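# Stack the small carton onto the large carton

## Task

Set the small carton on top of the large carton so that no part of it sticks out past the large carton's edges, and so that it stays there on its own without the robot holding it; then release it and move the tool away.

## Robot and tools

Robot: a single arm carrying a vacuum tool with four suction cups in two channels. There is one camera, cam_wrist (616x616 fisheye), mounted at the wrist. Its calibration (K, distortion, T_world_to_cam) is given per scene and may be slightly off.

Frames: the scene frame has its origin on the table surface under the arm base, +z up, +x forward, +y to the left when facing along +x. Results report the cup point position in metres and its orientation as a wxyz quaternion, plus linear (m/s) and angular (rad/s) velocities, all in this frame. The reported position can be a little wrong, more so far from the base. The cup point is the centre of the four cup rims; the cups point along the cup point's own +z. In the cup point's axes the cups sit at x = -35 and +35 mm; channel a cups at y = -70 mm, channel b cups at y = +70 mm. The tool reaches 148 mm to each side along its y axis.

The row: every motion command is one row of 8 numbers, each in [-1, 1], ordered dx, dy, dz, rx, ry, rz, suction_a, suction_b. The first six are an offset (not a pose) of the cup point, expressed in the cup point's own axes, measured from its pose at the start of the action (for a call's first action, the last pose a result showed). A value of 1.0 equals 0.6 m of travel or 180 degrees of turn; rx, ry, rz form one rotation vector. suction_a and suction_b are vacuum levels per channel: +1 is full vacuum (about 75 kPa below ambient), fractions ask for partial vacuum, and 0.01 or less switches the channel off. A channel keeps its last setting.

execute_actions(actions): actions is a list of actions; each action is a table of up to 15 rows, each row lasting one control step of 1/30 s. If fewer than 15 rows are given, the last row repeats to fill the action. Every row in an action is an offset from that action's start pose, not from the row before. An empty list just returns the current state and images. Each control step the commanded pose is clipped to at most 100 mm and 16 degrees from the measured pose, so long moves need several actions; the result's Hand target line shows where the controller is heading. Commands lag about 0.17 s.

move(target, speed, stop_force, blocking): target is one row as above (offset from the last pose shown in a result, cup point axes, same scaling). The cup point follows a straight path for 0.5 to 10 s (cut off at 10 s). speed is in m/s, 0.002 to 0.5, default 0.25; turning is capped at twice that in rad/s. The suction values are applied at the start. stop_force (N, 13 to 80, not allowed in the first 0.2 s) ends the path once the wrist senses that much extra resistance along the path direction for two steps; the arm then backs up two steps and holds. Use it only with slow, non-rotating moves, and omit it when moving away from a surface you are pressing on. blocking=false returns after 0.5 s while the arm keeps going; it cannot be combined with stop_force, and other motion commands are refused until you wait or stop. The result adds a move: line giving the ending (done, contact, off_target, moving, held, fault), which limits acted (paced = pose clipped; held = some steps blocked, after which motion may spike), and the distance to target.

wait(seconds): 0 to 10 s, holds the last command; a running move keeps going and the wait returns when it ends. stop(): brakes a running move; the tool settings stay. zoom_image(camera, region): camera is cam_wrist, region is [x0, y0, x1, y1] pixels with (0,0) at top left, at most 504 by 504. finished_scene(scene): ends the current scene (pass its number) and reports success; it is final.

Result lines: suction_measured_a/b show the vacuum reached; near 0 means no seal. On a sealed airtight face it settles up to 0.17 below the command (0.27 with both channels on); leaks lower it. part_present_a/b turn 1 at 0.54 and back to 0 below 0.49. Wrist force and Wrist torque are in the tool's axes, noisy (offset up to about 5.5 N, noise up to 3.4 N, saturating near 100 N); pressing on a surface gives a force pointing back into the arm. A pose unreachable line means the clearance check altered or blocked the command. MOTOR HOT warns from 70 °C; at 85 °C the brakes lock until cooled.

Gripping: switch a channel on and press both of its cups flat onto a smooth face so each 36 mm rim seals fully; edges, seams or holes under a cup leak. If one cup of an active channel seals on nothing, the shared pump loses vacuum on the other channel too, so only enable channels whose cups are covered. Held objects ride up to about 12 mm closer to the tool. To release, set the carton down on its support first, then turn both channels off and lift at least 15 mm. A cup sealed to the table pins the tool; turn that channel off.

Cautions: the arm is stiff, so commanding past a contact can trigger a fault (contact torque at a joint's load limit, or 150 N on the arm), which halts it for 10 s and drops the rest of the call. Approach slowly, prefer stop_force for touchdowns, avoid slamming, dropping or hard pushes, and never knock anything off the table. Loose objects may get nudged occasionally; check they stay put before ending.

Each tool is called after "Call:" by a JSON object that holds its "fn" and its "kwargs".

## Session

I'll start by looking at the scene.

Call:
{"fn": "execute_actions", "kwargs": {"actions": []}}

Scene clock: 0.00 s.
end_effector_position=(+0.6305, -0.0236, +0.5108) suction_measured_a=0.00 part_present_a=0 suction_measured_b=0.00 part_present_b=0 end_effector_quat_wxyz=(-0.002, +0.719, +0.695, +0.000) end_effector_velocity=(+0.000, -0.000, +0.000) end_effector_angular_velocity=(+0.000, -0.000, +0.000)
Joint positions: [-0.282 -1.703  1.857 -1.726 -1.57  -1.853]
Joint velocities: [-0.     0.    -0.    -0.     0.    -0.001]
Wrist force (N, on the end effector, along its own x y z axes, offset not removed): no reading
Wrist torque (N m, same axes, about the end effector's origin, offset not removed): no reading
Hand target: +0.631, -0.024, +0.511; -0.002, +0.719, +0.695, +0.000

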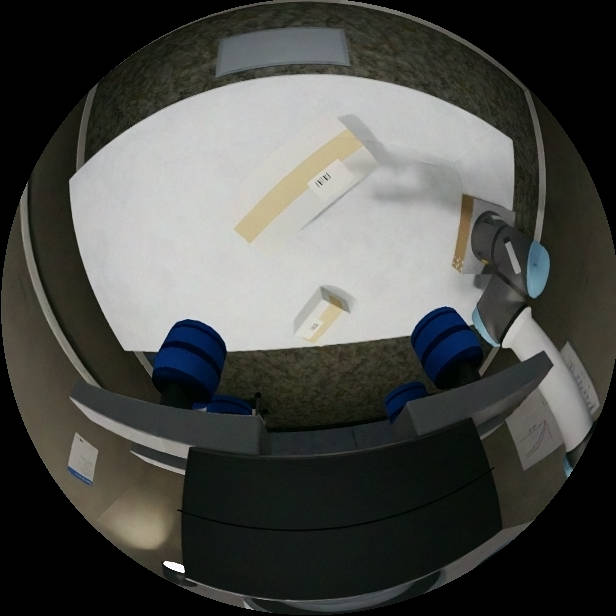

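Call:
{"fn": "zoom_image", "kwargs": {"camera": "cam_wrist", "region": [200, 90, 420, 270]}}

Call:
{"fn": "zoom_image", "kwargs": {"camera": "cam_wrist", "region": [270, 270, 380, 360]}}

Region (200, 90, 420, 270) of cam_wrist's 616x616 image, scaled by 2.291, with more detail than that image has; it fills the top 412 rows of this view, and the rest is white.

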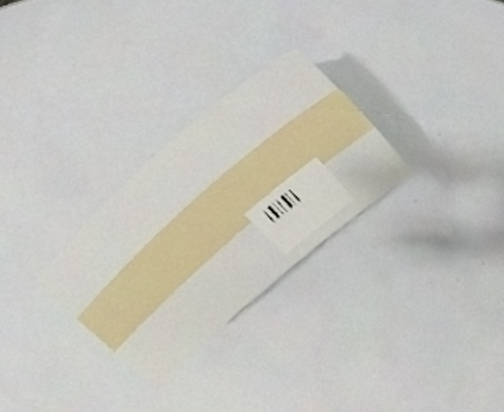

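Region (270, 270, 380, 360) of cam_wrist's 616x616 image, scaled by 4.582, with more detail than that image has; it fills the top 412 rows of this view, and the rest is white.

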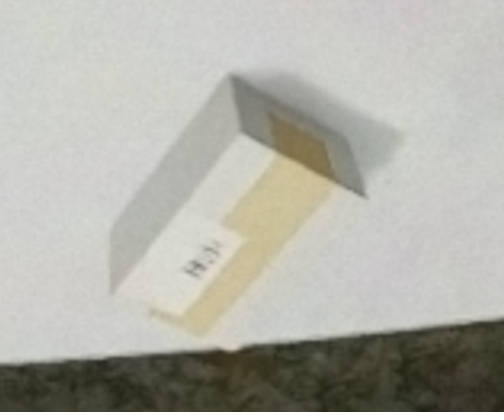

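Call:
{"fn": "move", "kwargs": {"target": [0.5137, 0.0304, 0.568, 0, 0, 0.1856, 0, 0], "speed": 0.45, "blocking": false}}

Call:
{"fn": "wait", "kwargs": {"seconds": 0.5}}

Call:
{"fn": "zoom_image", "kwargs": {"camera": "cam_wrist", "region": [100, 30, 460, 300]}}

Call:
{"fn": "wait", "kwargs": {"seconds": 3}}

Scene clock: 120.50 s.
end_effector_position=(+0.6332, +0.0540, +0.4242) suction_measured_a=0.00 part_present_a=0 suction_measured_b=0.00 part_present_b=0 end_effector_quat_wxyz=(-0.008, +0.765, +0.645, -0.001) end_effector_velocity=(+0.008, +0.276, -0.307) end_effector_angular_velocity=(+0.016, +0.034, -0.497)
Joint positions: [-0.16  -1.656  1.97  -1.876 -1.564 -1.595]
Joint velocities: [ 0.438  0.235  0.347 -0.554  0.019  0.935]
Wrist force (N, on the end effector, along its own x y z axes, offset not removed): [2.2 1.4 2.8]
Wrist torque (N m, same axes, about the end effector's origin, offset not removed): [0.37 -0.84 -0.06]
Hand target: +0.634, +0.094, +0.382; -0.009, +0.789, +0.614, -0.001
Off the commanded pose: 0.344 m, 26 deg.
move: running
camera_calibration (this result's frames):
cam_wrist: T_world_to_cam=[[-0.979513, 0.191444, 0.0624799, 0.595557], [0.190586, 0.781036, 0.594693, -0.375959], [0.0650514, 0.594417, -0.801522, 0.401356], [0, 0, 0, 1]] pos_world=[0.628899, -0.058951, 0.508065]

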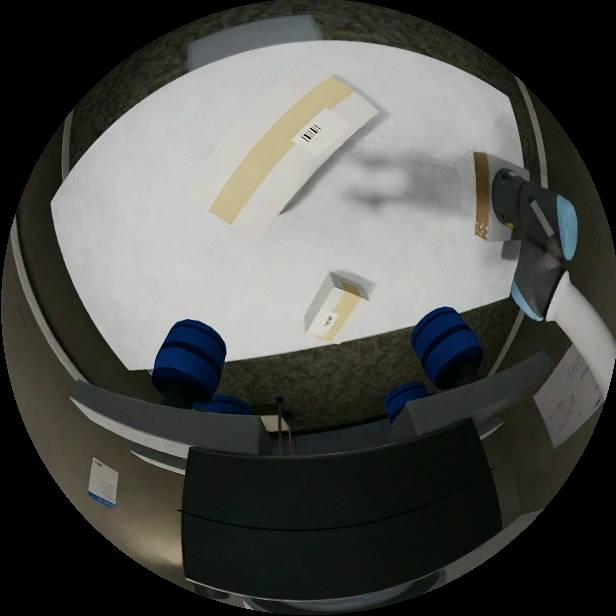

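Scene clock: 121.00 s.
end_effector_position=(+0.6419, +0.1982, +0.2659) suction_measured_a=0.00 part_present_a=0 suction_measured_b=0.00 part_present_b=0 end_effector_quat_wxyz=(-0.010, +0.845, +0.535, -0.003) end_effector_velocity=(+0.023, +0.287, -0.315) end_effector_angular_velocity=(-0.013, +0.006, -0.546)
Joint positions: [ 0.069 -1.463  2.086 -2.183 -1.56  -1.095]
Joint velocities: [ 0.441  0.514  0.095 -0.615  0.     0.988]
Wrist force (N, on the end effector, along its own x y z axes, offset not removed): [0.3 0.4 -1.0]
Wrist torque (N m, same axes, about the end effector's origin, offset not removed): [0.14 -0.42 0.05]
Hand target: +0.644, +0.239, +0.221; -0.009, +0.867, +0.499, -0.003
Off the commanded pose: 0.130 m, 10 deg.
earlier move: running
wait: 0.50 s; no rest
camera_calibration (this result's frames):
cam_wrist: T_world_to_cam=[[-0.891742, 0.447328, 0.0685157, 0.477707], [0.397398, 0.701615, 0.591449, -0.512257], [0.2165, 0.554647, -0.803427, 0.0994041], [0, 0, 0, 1]] pos_world=[0.60804, 0.090581, 0.350107]

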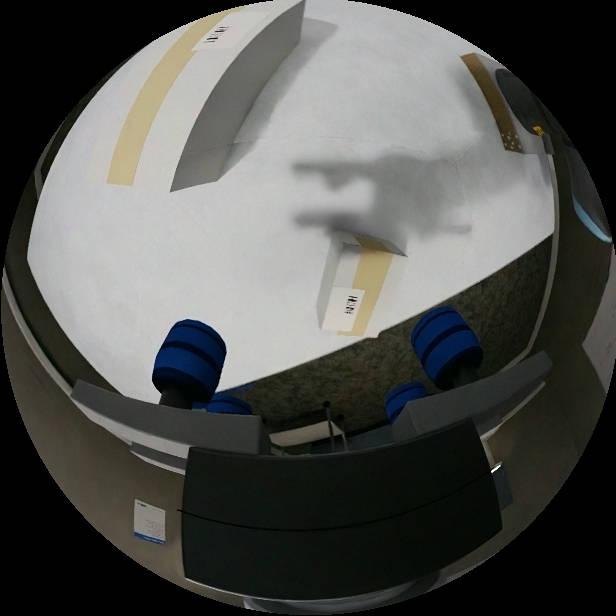

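Region (100, 30, 460, 300) of cam_wrist's 616x616 image, scaled by 1.400, with more detail than that image has; it fills the top 378 rows of this view, and the rest is white.

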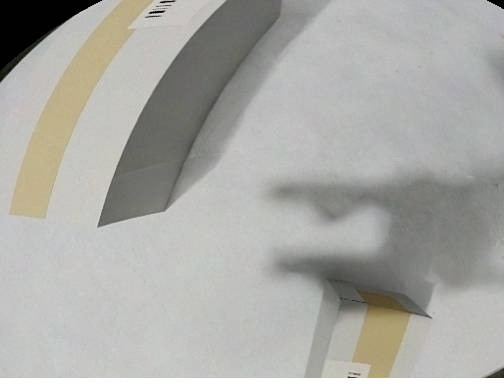

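Scene clock: 121.77 s.
end_effector_position=(+0.6583, +0.2845, +0.1710) suction_measured_a=0.00 part_present_a=0 suction_measured_b=0.00 part_present_b=0 end_effector_quat_wxyz=(-0.002, +0.888, +0.459, -0.000) end_effector_velocity=(+0.002, +0.002, -0.001) end_effector_angular_velocity=(-0.000, -0.002, -0.003)
Joint positions: [ 0.197 -1.282  2.077 -2.367 -1.57  -0.791]
Joint velocities: [ 0.002  0.004 -0.002 -0.004 -0.001  0.005]
Wrist force (N, on the end effector, along its own x y z axes, offset not removed): [2.3 3.5 1.7]
Wrist torque (N m, same axes, about the end effector's origin, offset not removed): [0.66 -0.68 0.01]
Hand target: +0.658, +0.285, +0.171; -0.002, +0.889, +0.459, -0.000
Off the commanded pose: 0.001 m, 0 deg.
earlier move: done
wait: 0.77 of 3 s (the move ended)
camera_calibration (this result's frames):
cam_wrist: T_world_to_cam=[[-0.800458, 0.596962, 0.0538811, 0.360075], [0.508255, 0.628355, 0.588937, -0.574865], [0.317717, 0.498805, -0.806381, -0.0784352], [0, 0, 0, 1]] pos_world=[0.605323, 0.185392, 0.25591]

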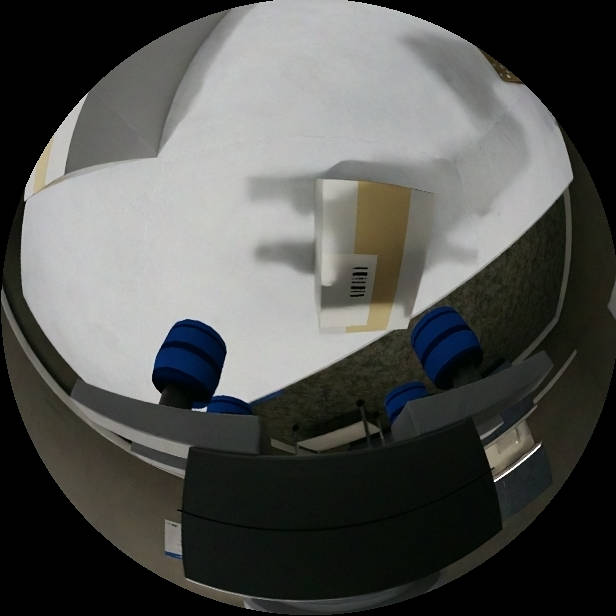

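Call:
{"fn": "zoom_image", "kwargs": {"camera": "cam_wrist", "region": [290, 150, 490, 350]}}

Call:
{"fn": "zoom_image", "kwargs": {"camera": "cam_wrist", "region": [10, 60, 210, 260]}}

Region (290, 150, 490, 350) of cam_wrist's 616x616 image, scaled by 2.520, with more detail than that image has.

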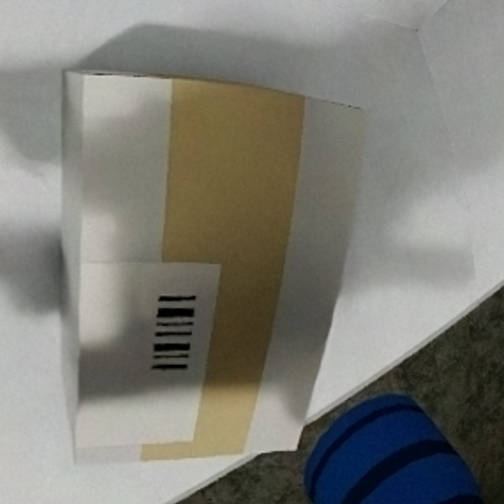

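Region (10, 60, 210, 260) of cam_wrist's 616x616 image, scaled by 2.520, with more detail than that image has.

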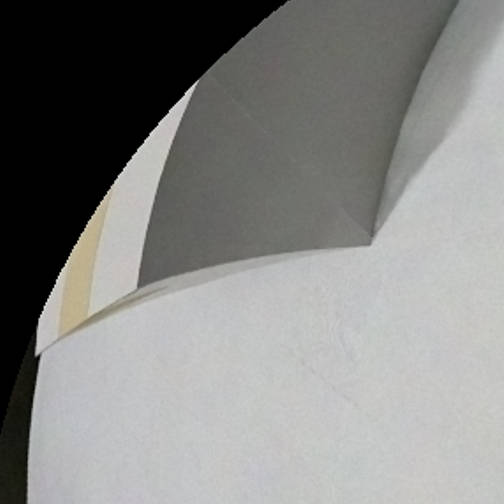

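Call:
{"fn": "zoom_image", "kwargs": {"camera": "cam_wrist", "region": [380, 290, 510, 420]}}

Call:
{"fn": "zoom_image", "kwargs": {"camera": "cam_wrist", "region": [140, 300, 270, 430]}}

Region (380, 290, 510, 420) of cam_wrist's 616x616 image, scaled by 3.877, with more detail than that image has.

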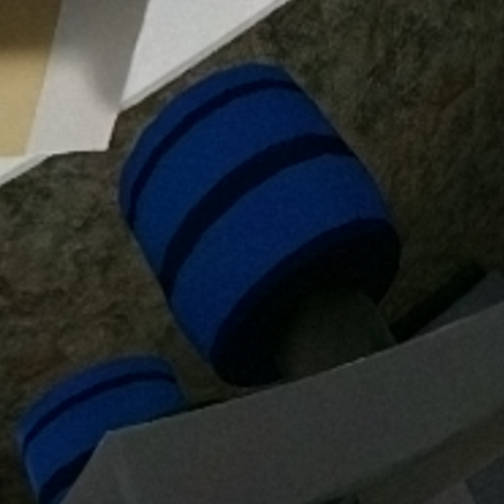

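Region (140, 300, 270, 430) of cam_wrist's 616x616 image, scaled by 3.877, with more detail than that image has.

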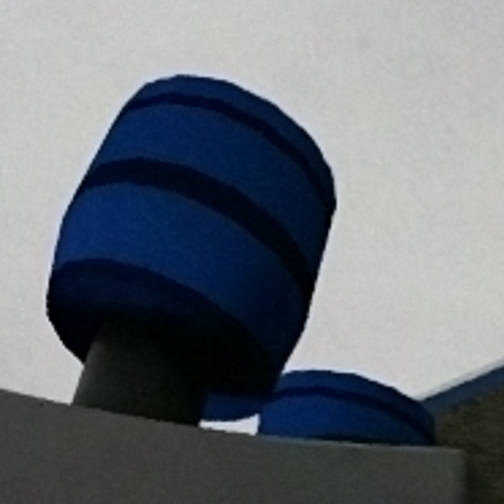

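Call:
{"fn": "move", "kwargs": {"target": [-0.0495, 0.0202, 0.1183, 0, 0, 0.003, 0, 0], "speed": 0.25}}

Call:
{"fn": "zoom_image", "kwargs": {"camera": "cam_wrist", "region": [290, 130, 560, 400]}}

Scene clock: 242.73 s.
end_effector_position=(+0.6506, +0.2535, +0.1002) suction_measured_a=0.00 part_present_a=0 suction_measured_b=0.00 part_present_b=0 end_effector_quat_wxyz=(-0.002, +0.891, +0.455, -0.000) end_effector_velocity=(+0.000, -0.001, -0.001) end_effector_angular_velocity=(+0.000, -0.002, +0.000)
Joint positions: [ 0.154 -1.202  2.147 -2.517 -1.57  -0.825]
Joint velocities: [-0.001  0.002  0.001 -0.006  0.    -0.001]
Wrist force (N, on the end effector, along its own x y z axes, offset not removed): [2.1 1.3 2.1]
Wrist torque (N m, same axes, about the end effector's origin, offset not removed): [0.31 -0.72 -0.05]
Hand target: +0.651, +0.253, +0.100; -0.002, +0.891, +0.455, -0.000
Off the commanded pose: 0.000 m, 0 deg.
move: done
camera_calibration (this result's frames):
cam_wrist: T_world_to_cam=[[-0.794804, 0.604475, 0.0538227, 0.370682], [0.51415, 0.623606, 0.588868, -0.512457], [0.322391, 0.495707, -0.806435, -0.119916], [0, 0, 0, 1]] pos_world=[0.596759, 0.154947, 0.185114]

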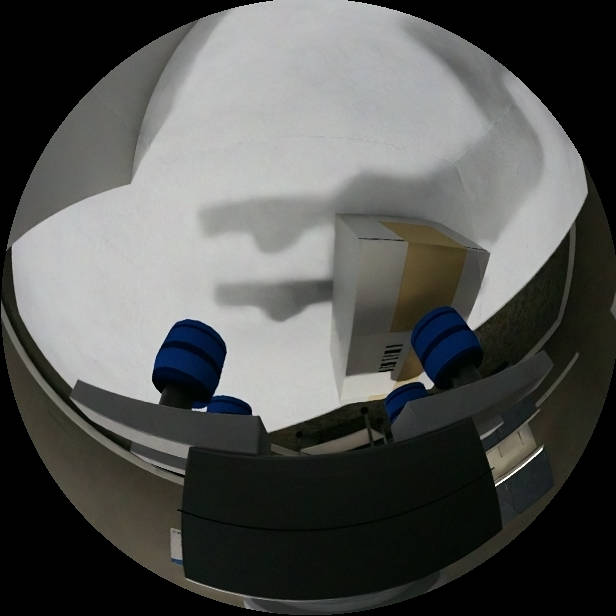

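Region (290, 130, 560, 400) of cam_wrist's 616x616 image, scaled by 1.867, with more detail than that image has.

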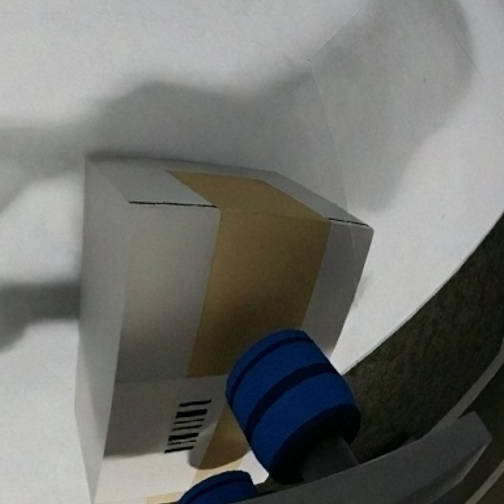

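Call:
{"fn": "move", "kwargs": {"target": [-0.003, -0.002, 0.042, 0, 0, 0, 1, 0], "speed": 0.04, "stop_force": 20}}

Scene clock: 308.27 s.
end_effector_position=(+0.6485, +0.2528, +0.0752) suction_measured_a=0.68 part_present_a=1 suction_measured_b=0.00 part_present_b=0 end_effector_quat_wxyz=(-0.002, +0.891, +0.455, -0.000) end_effector_velocity=(-0.000, -0.001, -0.002) end_effector_angular_velocity=(-0.000, +0.001, -0.000)
Joint positions: [ 0.153 -1.164  2.159 -2.567 -1.57  -0.826]
Joint velocities: [-0.001  0.003  0.001 -0.002 -0.    -0.   ]
Wrist force (N, on the end effector, along its own x y z axes, offset not removed): [2.6 1.7 1.7]
Wrist torque (N m, same axes, about the end effector's origin, offset not removed): [0.18 -0.84 0.03]
Hand target: +0.648, +0.253, +0.075; -0.002, +0.891, +0.455, -0.000
Off the commanded pose: 0.000 m, 0 deg.
move: done
camera_calibration (this result's frames):
cam_wrist: T_world_to_cam=[[-0.794802, 0.604475, 0.0538486, 0.370749], [0.514163, 0.623597, 0.588867, -0.496239], [0.322375, 0.495719, -0.806434, -0.139039], [0, 0, 0, 1]] pos_world=[0.594643, 0.154269, 0.160128]

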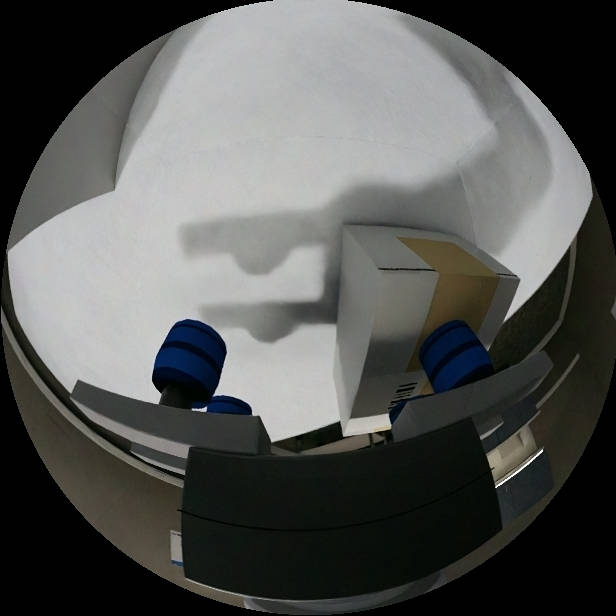

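Call:
{"fn": "execute_actions", "kwargs": {"actions": []}}

Call:
{"fn": "zoom_image", "kwargs": {"camera": "cam_wrist", "region": [310, 200, 560, 450]}}

Scene clock: 397.93 s.
end_effector_position=(+0.6485, +0.2528, +0.0750) suction_measured_a=0.96 part_present_a=1 suction_measured_b=0.00 part_present_b=0 end_effector_quat_wxyz=(-0.002, +0.891, +0.455, -0.000) end_effector_velocity=(+0.000, -0.000, +0.000) end_effector_angular_velocity=(+0.000, -0.001, -0.000)
Joint positions: [ 0.153 -1.164  2.159 -2.567 -1.57  -0.826]
Joint velocities: [-0.001 -0.    -0.    -0.001 -0.    -0.   ]
Wrist force (N, on the end effector, along its own x y z axes, offset not removed): [0.6 0.0 2.2]
Wrist torque (N m, same axes, about the end effector's origin, offset not removed): [-0.11 -0.50 -0.05]
Hand target: +0.648, +0.253, +0.075; -0.002, +0.891, +0.455, -0.000
Off the commanded pose: 0.000 m, 0 deg.
camera_calibration (this result's frames):
cam_wrist: T_world_to_cam=[[-0.794804, 0.604475, 0.0538229, 0.370757], [0.514151, 0.623607, 0.588866, -0.496112], [0.32239, 0.495706, -0.806436, -0.139192], [0, 0, 0, 1]] pos_world=[0.59463, 0.154264, 0.159939]

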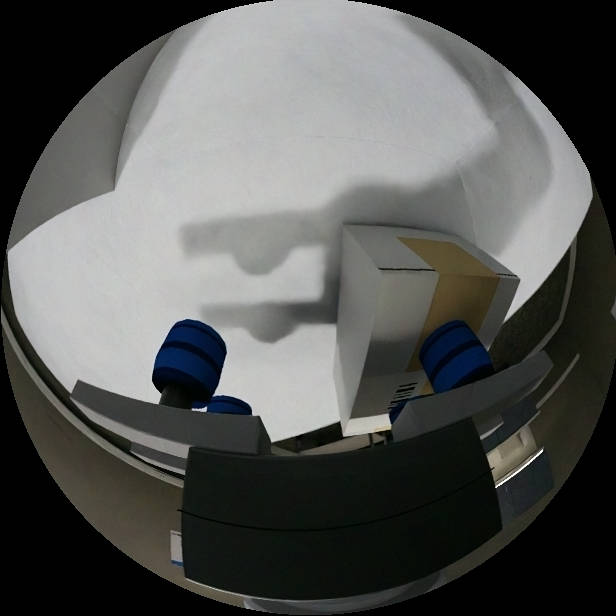

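Region (310, 200, 560, 450) of cam_wrist's 616x616 image, scaled by 2.016, with more detail than that image has.

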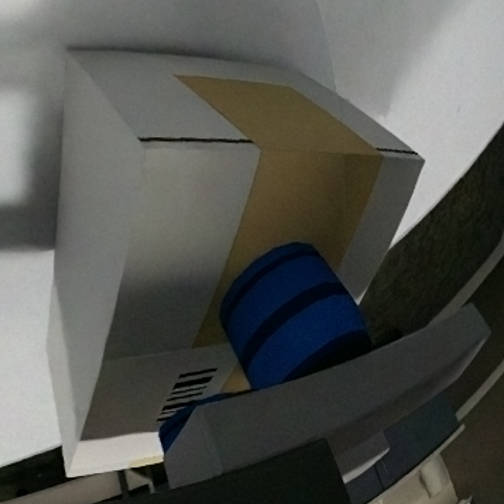

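Call:
{"fn": "execute_actions", "kwargs": {"actions": [[[0,0,-0.00066,0,0,0,1,0],[0,0,-0.00264,0,0,0,1,0],[0,0,-0.00591,0,0,0,1,0],[0,0,-0.01045,0,0,0,1,0],[0,0,-0.01621,0,0,0,1,0],[0,0,-0.02315,0,0,0,1,0],[-0.00058,0.0005,-0.0312,0,0,0.00009,1,0],[-0.0023,0.00198,-0.04029,0,0,0.00035,1,0],[-0.00517,0.00445,-0.05033,0,0,0.00079,1,0],[-0.00917,0.0079,-0.06124,0,0,0.0014,1,0],[-0.01429,0.0123,-0.07292,0,0,0.00218,1,0],[-0.02049,0.01765,-0.08525,0,0,0.00313,1,0],[-0.02777,0.02391,-0.09814,0,0,0.00424,1,0],[-0.03607,0.03106,-0.11145,0,0,0.00551,1,0],[-0.04537,0.03907,-0.12508,0,0,0.00693,1,0]],[[-0.04304,0.03749,-0.07152,0,0,0.0066,1,0],[-0.05416,0.04717,-0.0854,0,0,0.00831,1,0],[-0.06614,0.05761,-0.09921,0,0,0.01015,1,0],[-0.07894,0.06876,-0.11284,0,0,0.01211,1,0],[-0.09249,0.08056,-0.12616,0,0,0.01419,1,0],[-0.10674,0.09297,-0.13904,0,0,0.01638,1,0],[-0.12163,0.10594,-0.15138,0,0,0.01866,1,0],[-0.13709,0.11941,-0.16305,0,0,0.02104,1,0],[-0.15305,0.13332,-0.17396,0,0,0.02349,1,0],[-0.16946,0.14761,-0.184,0,0,0.02601,1,0],[-0.18624,0.16222,-0.19309,0,0,0.02858,1,0],[-0.20331,0.17709,-0.20114,0,0,0.0312,1,0],[-0.22061,0.19216,-0.20808,0,0,0.03385,1,0],[-0.23805,0.20736,-0.21385,0,0,0.03653,1,0],[-0.25557,0.22262,-0.21838,0,0,0.03922,1,0]],[[-0.08775,0.09079,-0.03353,0,0,0.01461,1,0],[-0.10383,0.10743,-0.03551,0,0,0.01729,1,0],[-0.11977,0.12392,-0.03617,0,0,0.01994,1,0],[-0.1355,0.14021,-0.03617,0,0,0.02256,1,0],[-0.15096,0.1562,-0.03617,0,0,0.02514,1,0],[-0.16608,0.17185,-0.03617,0,0,0.02765,1,0],[-0.1808,0.18708,-0.03617,0,0,0.03011,1,0],[-0.19505,0.20182,-0.03617,0,0,0.03248,1,0],[-0.20877,0.21601,-0.03617,0,0,0.03476,1,0],[-0.2219,0.2296,-0.03617,0,0,0.03695,1,0],[-0.23439,0.24253,-0.03617,0,0,0.03903,1,0],[-0.24618,0.25473,-0.03617,0,0,0.04099,1,0],[-0.25723,0.26616,-0.03617,0,0,0.04283,1,0],[-0.26747,0.27676,-0.03617,0,0,0.04454,1,0],[-0.27689,0.2865,-0.03617,0,0,0.0461,1,0]],[[-0.05026,0.06623,0,0,0,0.00962,1,0],[-0.05688,0.07496,0,0,0,0.01089,1,0],[-0.06269,0.08261,0,0,0,0.012,1,0],[-0.06764,0.08913,0,0,0,0.01295,1,0],[-0.07172,0.09451,0,0,0,0.01373,1,0],[-0.07491,0.09871,0,0,0,0.01434,1,0],[-0.0772,0.10173,0,0,0,0.01478,1,0],[-0.07857,0.10354,0,0,0,0.01504,1,0],[-0.07903,0.10415,0,0,0,0.01513,1,0]]]}}

Scene clock: 476.97 s.
end_effector_position=(+0.6816, -0.1744, +0.2502) suction_measured_a=0.96 part_present_a=1 suction_measured_b=0.00 part_present_b=0 end_effector_quat_wxyz=(+0.001, +0.943, +0.333, +0.001) end_effector_velocity=(+0.003, -0.017, -0.001) end_effector_angular_velocity=(+0.001, +0.000, -0.009)
Joint positions: [-0.466 -1.401  2.049 -2.226 -1.57  -1.18 ]
Joint velocities: [-0.02   0.011 -0.013  0.002  0.    -0.011]
Wrist force (N, on the end effector, along its own x y z axes, offset not removed): [3.1 4.2 3.7]
Wrist torque (N m, same axes, about the end effector's origin, offset not removed): [0.47 -0.83 -0.12]
Hand target: +0.682, -0.176, +0.250; +0.001, +0.943, +0.333, +0.001
Off the commanded pose: 0.002 m, 0 deg.
camera_calibration (this result's frames):
cam_wrist: T_world_to_cam=[[-0.608859, 0.791852, 0.0475468, 0.55344], [0.657295, 0.470026, 0.5891, -0.474255], [0.444132, 0.389931, -0.80666, 0.101797], [0, 0, 0, 1]] pos_world=[0.603481, -0.255025, 0.335185]

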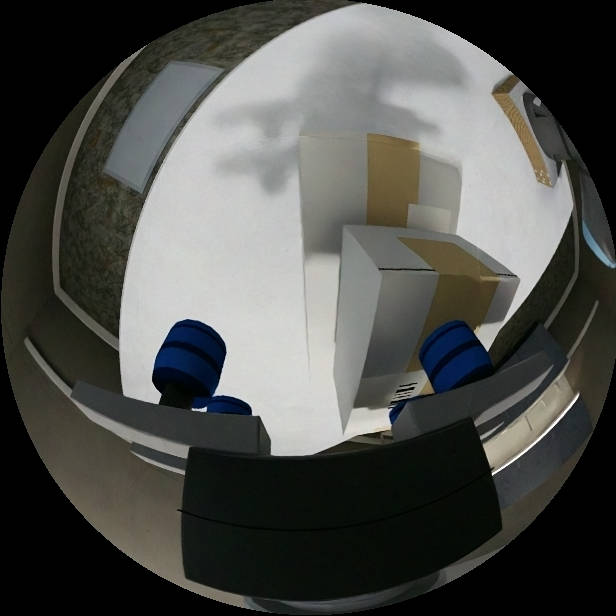

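That landed close to the plan. I'll get a settled view and measure the alignment.

Call:
{"fn": "execute_actions", "kwargs": {"actions": []}}

Call:
{"fn": "zoom_image", "kwargs": {"camera": "cam_wrist", "region": [280, 110, 530, 300]}}

Call:
{"fn": "zoom_image", "kwargs": {"camera": "cam_wrist", "region": [270, 220, 420, 450]}}

Scene clock: 482.70 s.
end_effector_position=(+0.6819, -0.1762, +0.2502) suction_measured_a=0.96 part_present_a=1 suction_measured_b=0.00 part_present_b=0 end_effector_quat_wxyz=(+0.001, +0.943, +0.333, +0.001) end_effector_velocity=(+0.000, -0.000, +0.000) end_effector_angular_velocity=(+0.000, -0.000, +0.000)
Joint positions: [-0.468 -1.4    2.048 -2.225 -1.57  -1.181]
Joint velocities: [-0.     0.    -0.     0.     0.    -0.001]
Wrist force (N, on the end effector, along its own x y z axes, offset not removed): [3.8 1.2 2.0]
Wrist torque (N m, same axes, about the end effector's origin, offset not removed): [-0.05 -0.98 0.00]
Hand target: +0.682, -0.176, +0.250; +0.001, +0.943, +0.333, +0.001
Off the commanded pose: 0.000 m, 0 deg.
camera_calibration (this result's frames):
cam_wrist: T_world_to_cam=[[-0.608118, 0.79242, 0.0475731, 0.554565], [0.657731, 0.469387, 0.589123, -0.474019], [0.444503, 0.389546, -0.806642, 0.102005], [0, 0, 0, 1]] pos_world=[0.603677, -0.256686, 0.335155]

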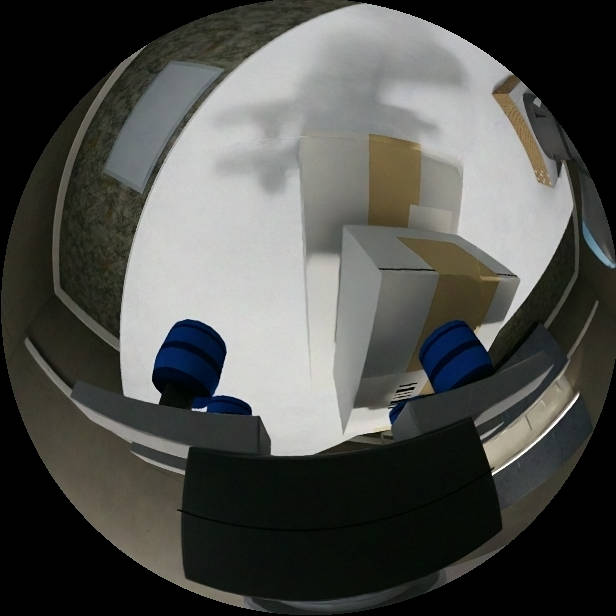

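Region (280, 110, 530, 300) of cam_wrist's 616x616 image, scaled by 2.016, with more detail than that image has; it fills the top 383 rows of this view, and the rest is white.

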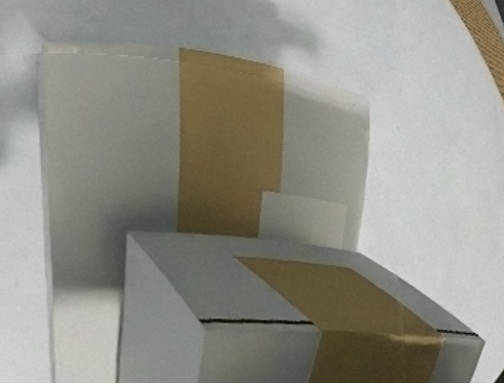

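Region (270, 220, 420, 450) of cam_wrist's 616x616 image, scaled by 2.191, with more detail than that image has; it fills the left 329 columns of this view, and the rest is white.

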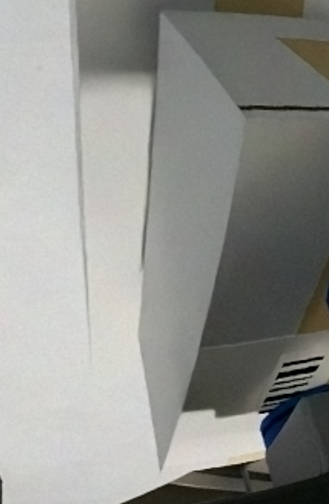

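Call:
{"fn": "execute_actions", "kwargs": {"actions": [[[0,0,0.00074,0,0,-0.0001,1,0],[0,-0.0001,0.00291,0,0,-0.0003,1,0],[0,-0.0003,0.00633,0,0,-0.0006,1,0],[0,-0.0004,0.01072,0,0,-0.001,1,0],[0,-0.0006,0.01573,0,0,-0.0015,1,0],[0,-0.0009,0.02094,0,0,-0.002,1,0],[0,-0.0011,0.02595,0,0,-0.0025,1,0],[0,-0.0012,0.03034,0,0,-0.0029,1,0],[0,-0.0014,0.03376,0,0,-0.0032,1,0],[0,-0.0015,0.03593,0,0,-0.0034,1,0],[0,-0.0015,0.03667,0,0,-0.0035,1,0]]]}}

Scene clock: 543.23 s.
end_effector_position=(+0.6813, -0.1755, +0.2301) suction_measured_a=0.96 part_present_a=1 suction_measured_b=0.00 part_present_b=0 end_effector_quat_wxyz=(+0.000, +0.941, +0.337, +0.001) end_effector_velocity=(+0.001, +0.001, -0.019) end_effector_angular_velocity=(-0.001, -0.002, +0.011)
Joint positions: [-0.468 -1.378  2.065 -2.264 -1.57  -1.19 ]
Joint velocities: [ 0.001  0.022  0.014 -0.039  0.    -0.009]
Wrist force (N, on the end effector, along its own x y z axes, offset not removed): [4.4 3.1 2.5]
Wrist torque (N m, same axes, about the end effector's origin, offset not removed): [0.25 -1.05 0.06]
Hand target: +0.681, -0.175, +0.228; +0.001, +0.941, +0.338, +0.001
Off the commanded pose: 0.002 m, 0 deg.
camera_calibration (this result's frames):
cam_wrist: T_world_to_cam=[[-0.61597, 0.786323, 0.0477249, 0.558912], [0.653119, 0.475872, 0.589051, -0.457799], [0.440473, 0.394007, -0.806686, 0.0893833], [0, 0, 0, 1]] pos_world=[0.603899, -0.256849, 0.315097]

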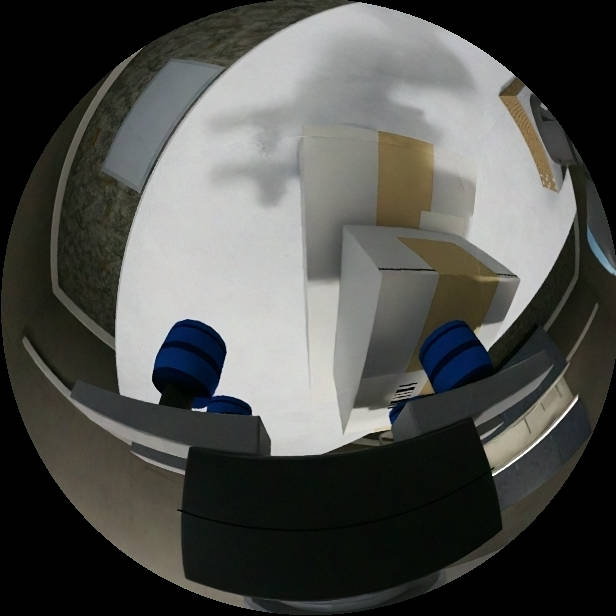

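Call:
{"fn": "execute_actions", "kwargs": {"actions": []}}

Call:
{"fn": "zoom_image", "kwargs": {"camera": "cam_wrist", "region": [280, 110, 530, 300]}}

Scene clock: 550.47 s.
end_effector_position=(+0.6813, -0.1755, +0.2282) suction_measured_a=0.96 part_present_a=1 suction_measured_b=0.00 part_present_b=0 end_effector_quat_wxyz=(+0.001, +0.941, +0.338, +0.001) end_effector_velocity=(+0.000, -0.001, +0.001) end_effector_angular_velocity=(-0.001, -0.002, -0.001)
Joint positions: [-0.468 -1.376  2.067 -2.268 -1.57  -1.191]
Joint velocities: [-0.001 -0.001 -0.    -0.001  0.    -0.   ]
Wrist force (N, on the end effector, along its own x y z axes, offset not removed): [3.0 3.2 4.3]
Wrist torque (N m, same axes, about the end effector's origin, offset not removed): [0.27 -0.85 0.06]
Hand target: +0.681, -0.175, +0.228; +0.001, +0.941, +0.338, +0.001
Off the commanded pose: 0.000 m, 0 deg.
camera_calibration (this result's frames):
cam_wrist: T_world_to_cam=[[-0.616788, 0.785689, 0.0475867, 0.55944], [0.65255, 0.47659, 0.589101, -0.456225], [0.440171, 0.394404, -0.806657, 0.0880645], [0, 0, 0, 1]] pos_world=[0.604002, -0.256846, 0.313179]

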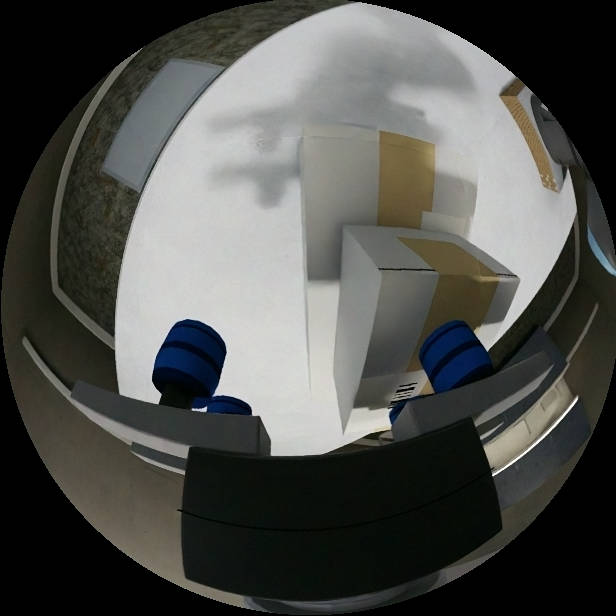

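Region (280, 110, 530, 300) of cam_wrist's 616x616 image, scaled by 2.016, with more detail than that image has; it fills the top 383 rows of this view, and the rest is white.

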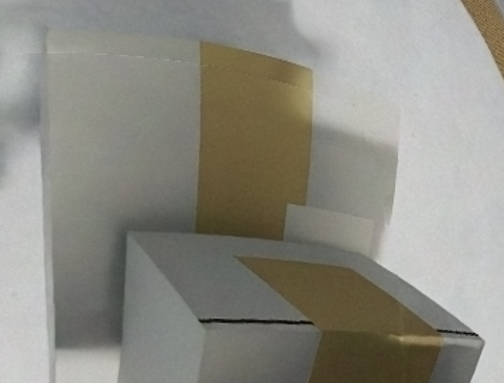

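Call:
{"fn": "move", "kwargs": {"target": [0, 0, 0.025, 0, 0, 0, 1, 0], "speed": 0.01, "stop_force": 13}}

Scene clock: 582.83 s.
end_effector_position=(+0.6813, -0.1754, +0.2200) suction_measured_a=0.96 part_present_a=1 suction_measured_b=0.00 part_present_b=0 end_effector_quat_wxyz=(+0.001, +0.941, +0.338, +0.001) end_effector_velocity=(-0.000, +0.000, +0.002) end_effector_angular_velocity=(+0.001, +0.002, +0.000)
Joint positions: [-0.468 -1.366  2.073 -2.284 -1.57  -1.191]
Joint velocities: [ 0.    -0.002 -0.002  0.006 -0.     0.   ]
Wrist force (N, on the end effector, along its own x y z axes, offset not removed): [3.8 2.2 -38.5]
Wrist torque (N m, same axes, about the end effector's origin, offset not removed): [3.26 -0.76 -0.23]
Hand target: +0.681, -0.175, +0.220; +0.001, +0.941, +0.338, +0.001
Off the commanded pose: 0.007 m, 0 deg.
move: contact
camera_calibration (this result's frames):
cam_wrist: T_world_to_cam=[[-0.616841, 0.78565, 0.0475618, 0.559832], [0.652505, 0.476641, 0.58911, -0.45135], [0.440164, 0.394421, -0.806652, 0.0814653], [0, 0, 0, 1]] pos_world=[0.603977, -0.256832, 0.304983]

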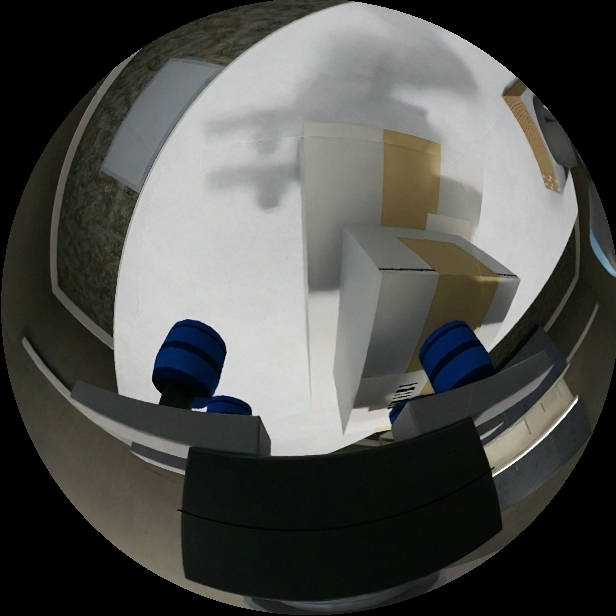

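Call:
{"fn": "execute_actions", "kwargs": {"actions": [[[0,0,-0.0005,0,0,0,1,0],[0,0,-0.0005,0,0,0,1,0],[0,0,-0.0005,0,0,0,1,0],[0,0,-0.0005,0,0,0,1,0],[0,0,-0.0005,0,0,0,1,0],[0,0,-0.0005,0,0,0,1,0],[0,0,-0.0005,0,0,0,1,0],[0,0,-0.0005,0,0,0,1,0],[0,0,-0.0005,0,0,0,1,0],[0,0,-0.0005,0,0,0,1,0],[0,0,-0.0005,0,0,0,0,0],[0,0,-0.0005,0,0,0,0,0],[0,0,-0.0005,0,0,0,0,0],[0,0,-0.0005,0,0,0,0,0],[0,0,-0.0005,0,0,0,0,0]]]}}

Scene clock: 596.87 s.
end_effector_position=(+0.6814, -0.1755, +0.2204) suction_measured_a=0.00 part_present_a=0 suction_measured_b=0.00 part_present_b=0 end_effector_quat_wxyz=(+0.001, +0.941, +0.338, +0.001) end_effector_velocity=(+0.000, -0.000, +0.001) end_effector_angular_velocity=(-0.001, -0.001, -0.000)
Joint positions: [-0.468 -1.367  2.072 -2.284 -1.57  -1.191]
Joint velocities: [-0.    -0.001 -0.001 -0.    -0.     0.   ]
Wrist force (N, on the end effector, along its own x y z axes, offset not removed): [1.8 2.4 -31.1]
Wrist torque (N m, same axes, about the end effector's origin, offset not removed): [2.69 -0.67 -0.02]
Hand target: +0.681, -0.175, +0.220; +0.001, +0.941, +0.338, +0.001
Off the commanded pose: 0.000 m, 0 deg.
camera_calibration (this result's frames):
cam_wrist: T_world_to_cam=[[-0.616818, 0.785686, 0.0472615, 0.559979], [0.652358, 0.476703, 0.589222, -0.451576], [0.440414, 0.394274, -0.806587, 0.0816016], [0, 0, 0, 1]] pos_world=[0.604056, -0.256873, 0.305432]

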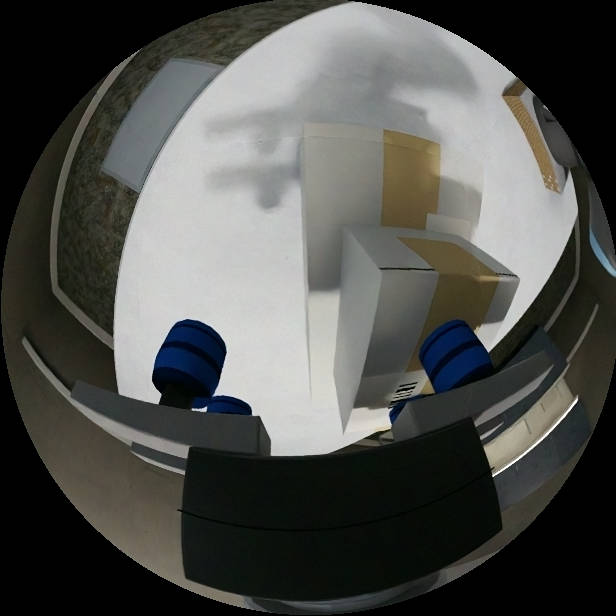

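Call:
{"fn": "move", "kwargs": {"target": [0, 0, -0.22, 0, 0, 0, 0, 0], "speed": 0.4}}

Call:
{"fn": "zoom_image", "kwargs": {"camera": "cam_wrist", "region": [260, 110, 520, 400]}}

Scene clock: 608.83 s.
end_effector_position=(+0.6813, -0.1754, +0.3521) suction_measured_a=0.00 part_present_a=0 suction_measured_b=0.00 part_present_b=0 end_effector_quat_wxyz=(+0.001, +0.941, +0.338, +0.001) end_effector_velocity=(+0.000, -0.001, +0.002) end_effector_angular_velocity=(+0.001, +0.001, -0.001)
Joint positions: [-0.467 -1.498  1.951 -2.031 -1.57  -1.191]
Joint velocities: [-0.001 -0.001 -0.004  0.006  0.     0.   ]
Wrist force (N, on the end effector, along its own x y z axes, offset not removed): [2.8 2.8 -0.3]
Wrist torque (N m, same axes, about the end effector's origin, offset not removed): [0.46 -0.74 -0.07]
Hand target: +0.681, -0.175, +0.352; +0.001, +0.941, +0.338, +0.001
Off the commanded pose: 0.000 m, 0 deg.
move: done
camera_calibration (this result's frames):
cam_wrist: T_world_to_cam=[[-0.616819, 0.785687, 0.0472197, 0.553627], [0.65233, 0.476711, 0.589247, -0.529167], [0.440453, 0.394262, -0.806572, 0.187775], [0, 0, 0, 1]] pos_world=[0.603973, -0.25675, 0.437122]

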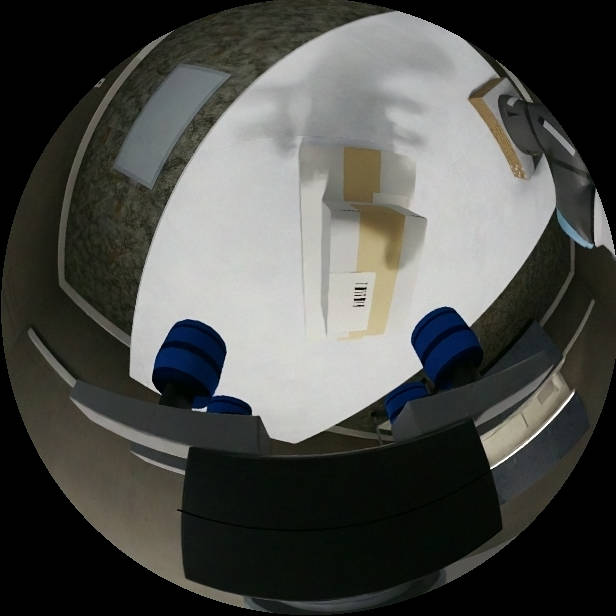

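Region (260, 110, 520, 400) of cam_wrist's 616x616 image, scaled by 1.738, with more detail than that image has; it fills the left 452 columns of this view, and the rest is white.

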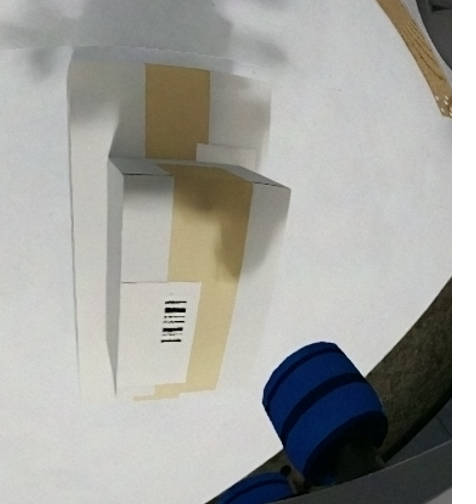

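The small carton sits centred on the large one, and the tool is clear.

Call:
{"fn": "finished_scene", "kwargs": {"scene": 1}}

The scene is finished: the task was done.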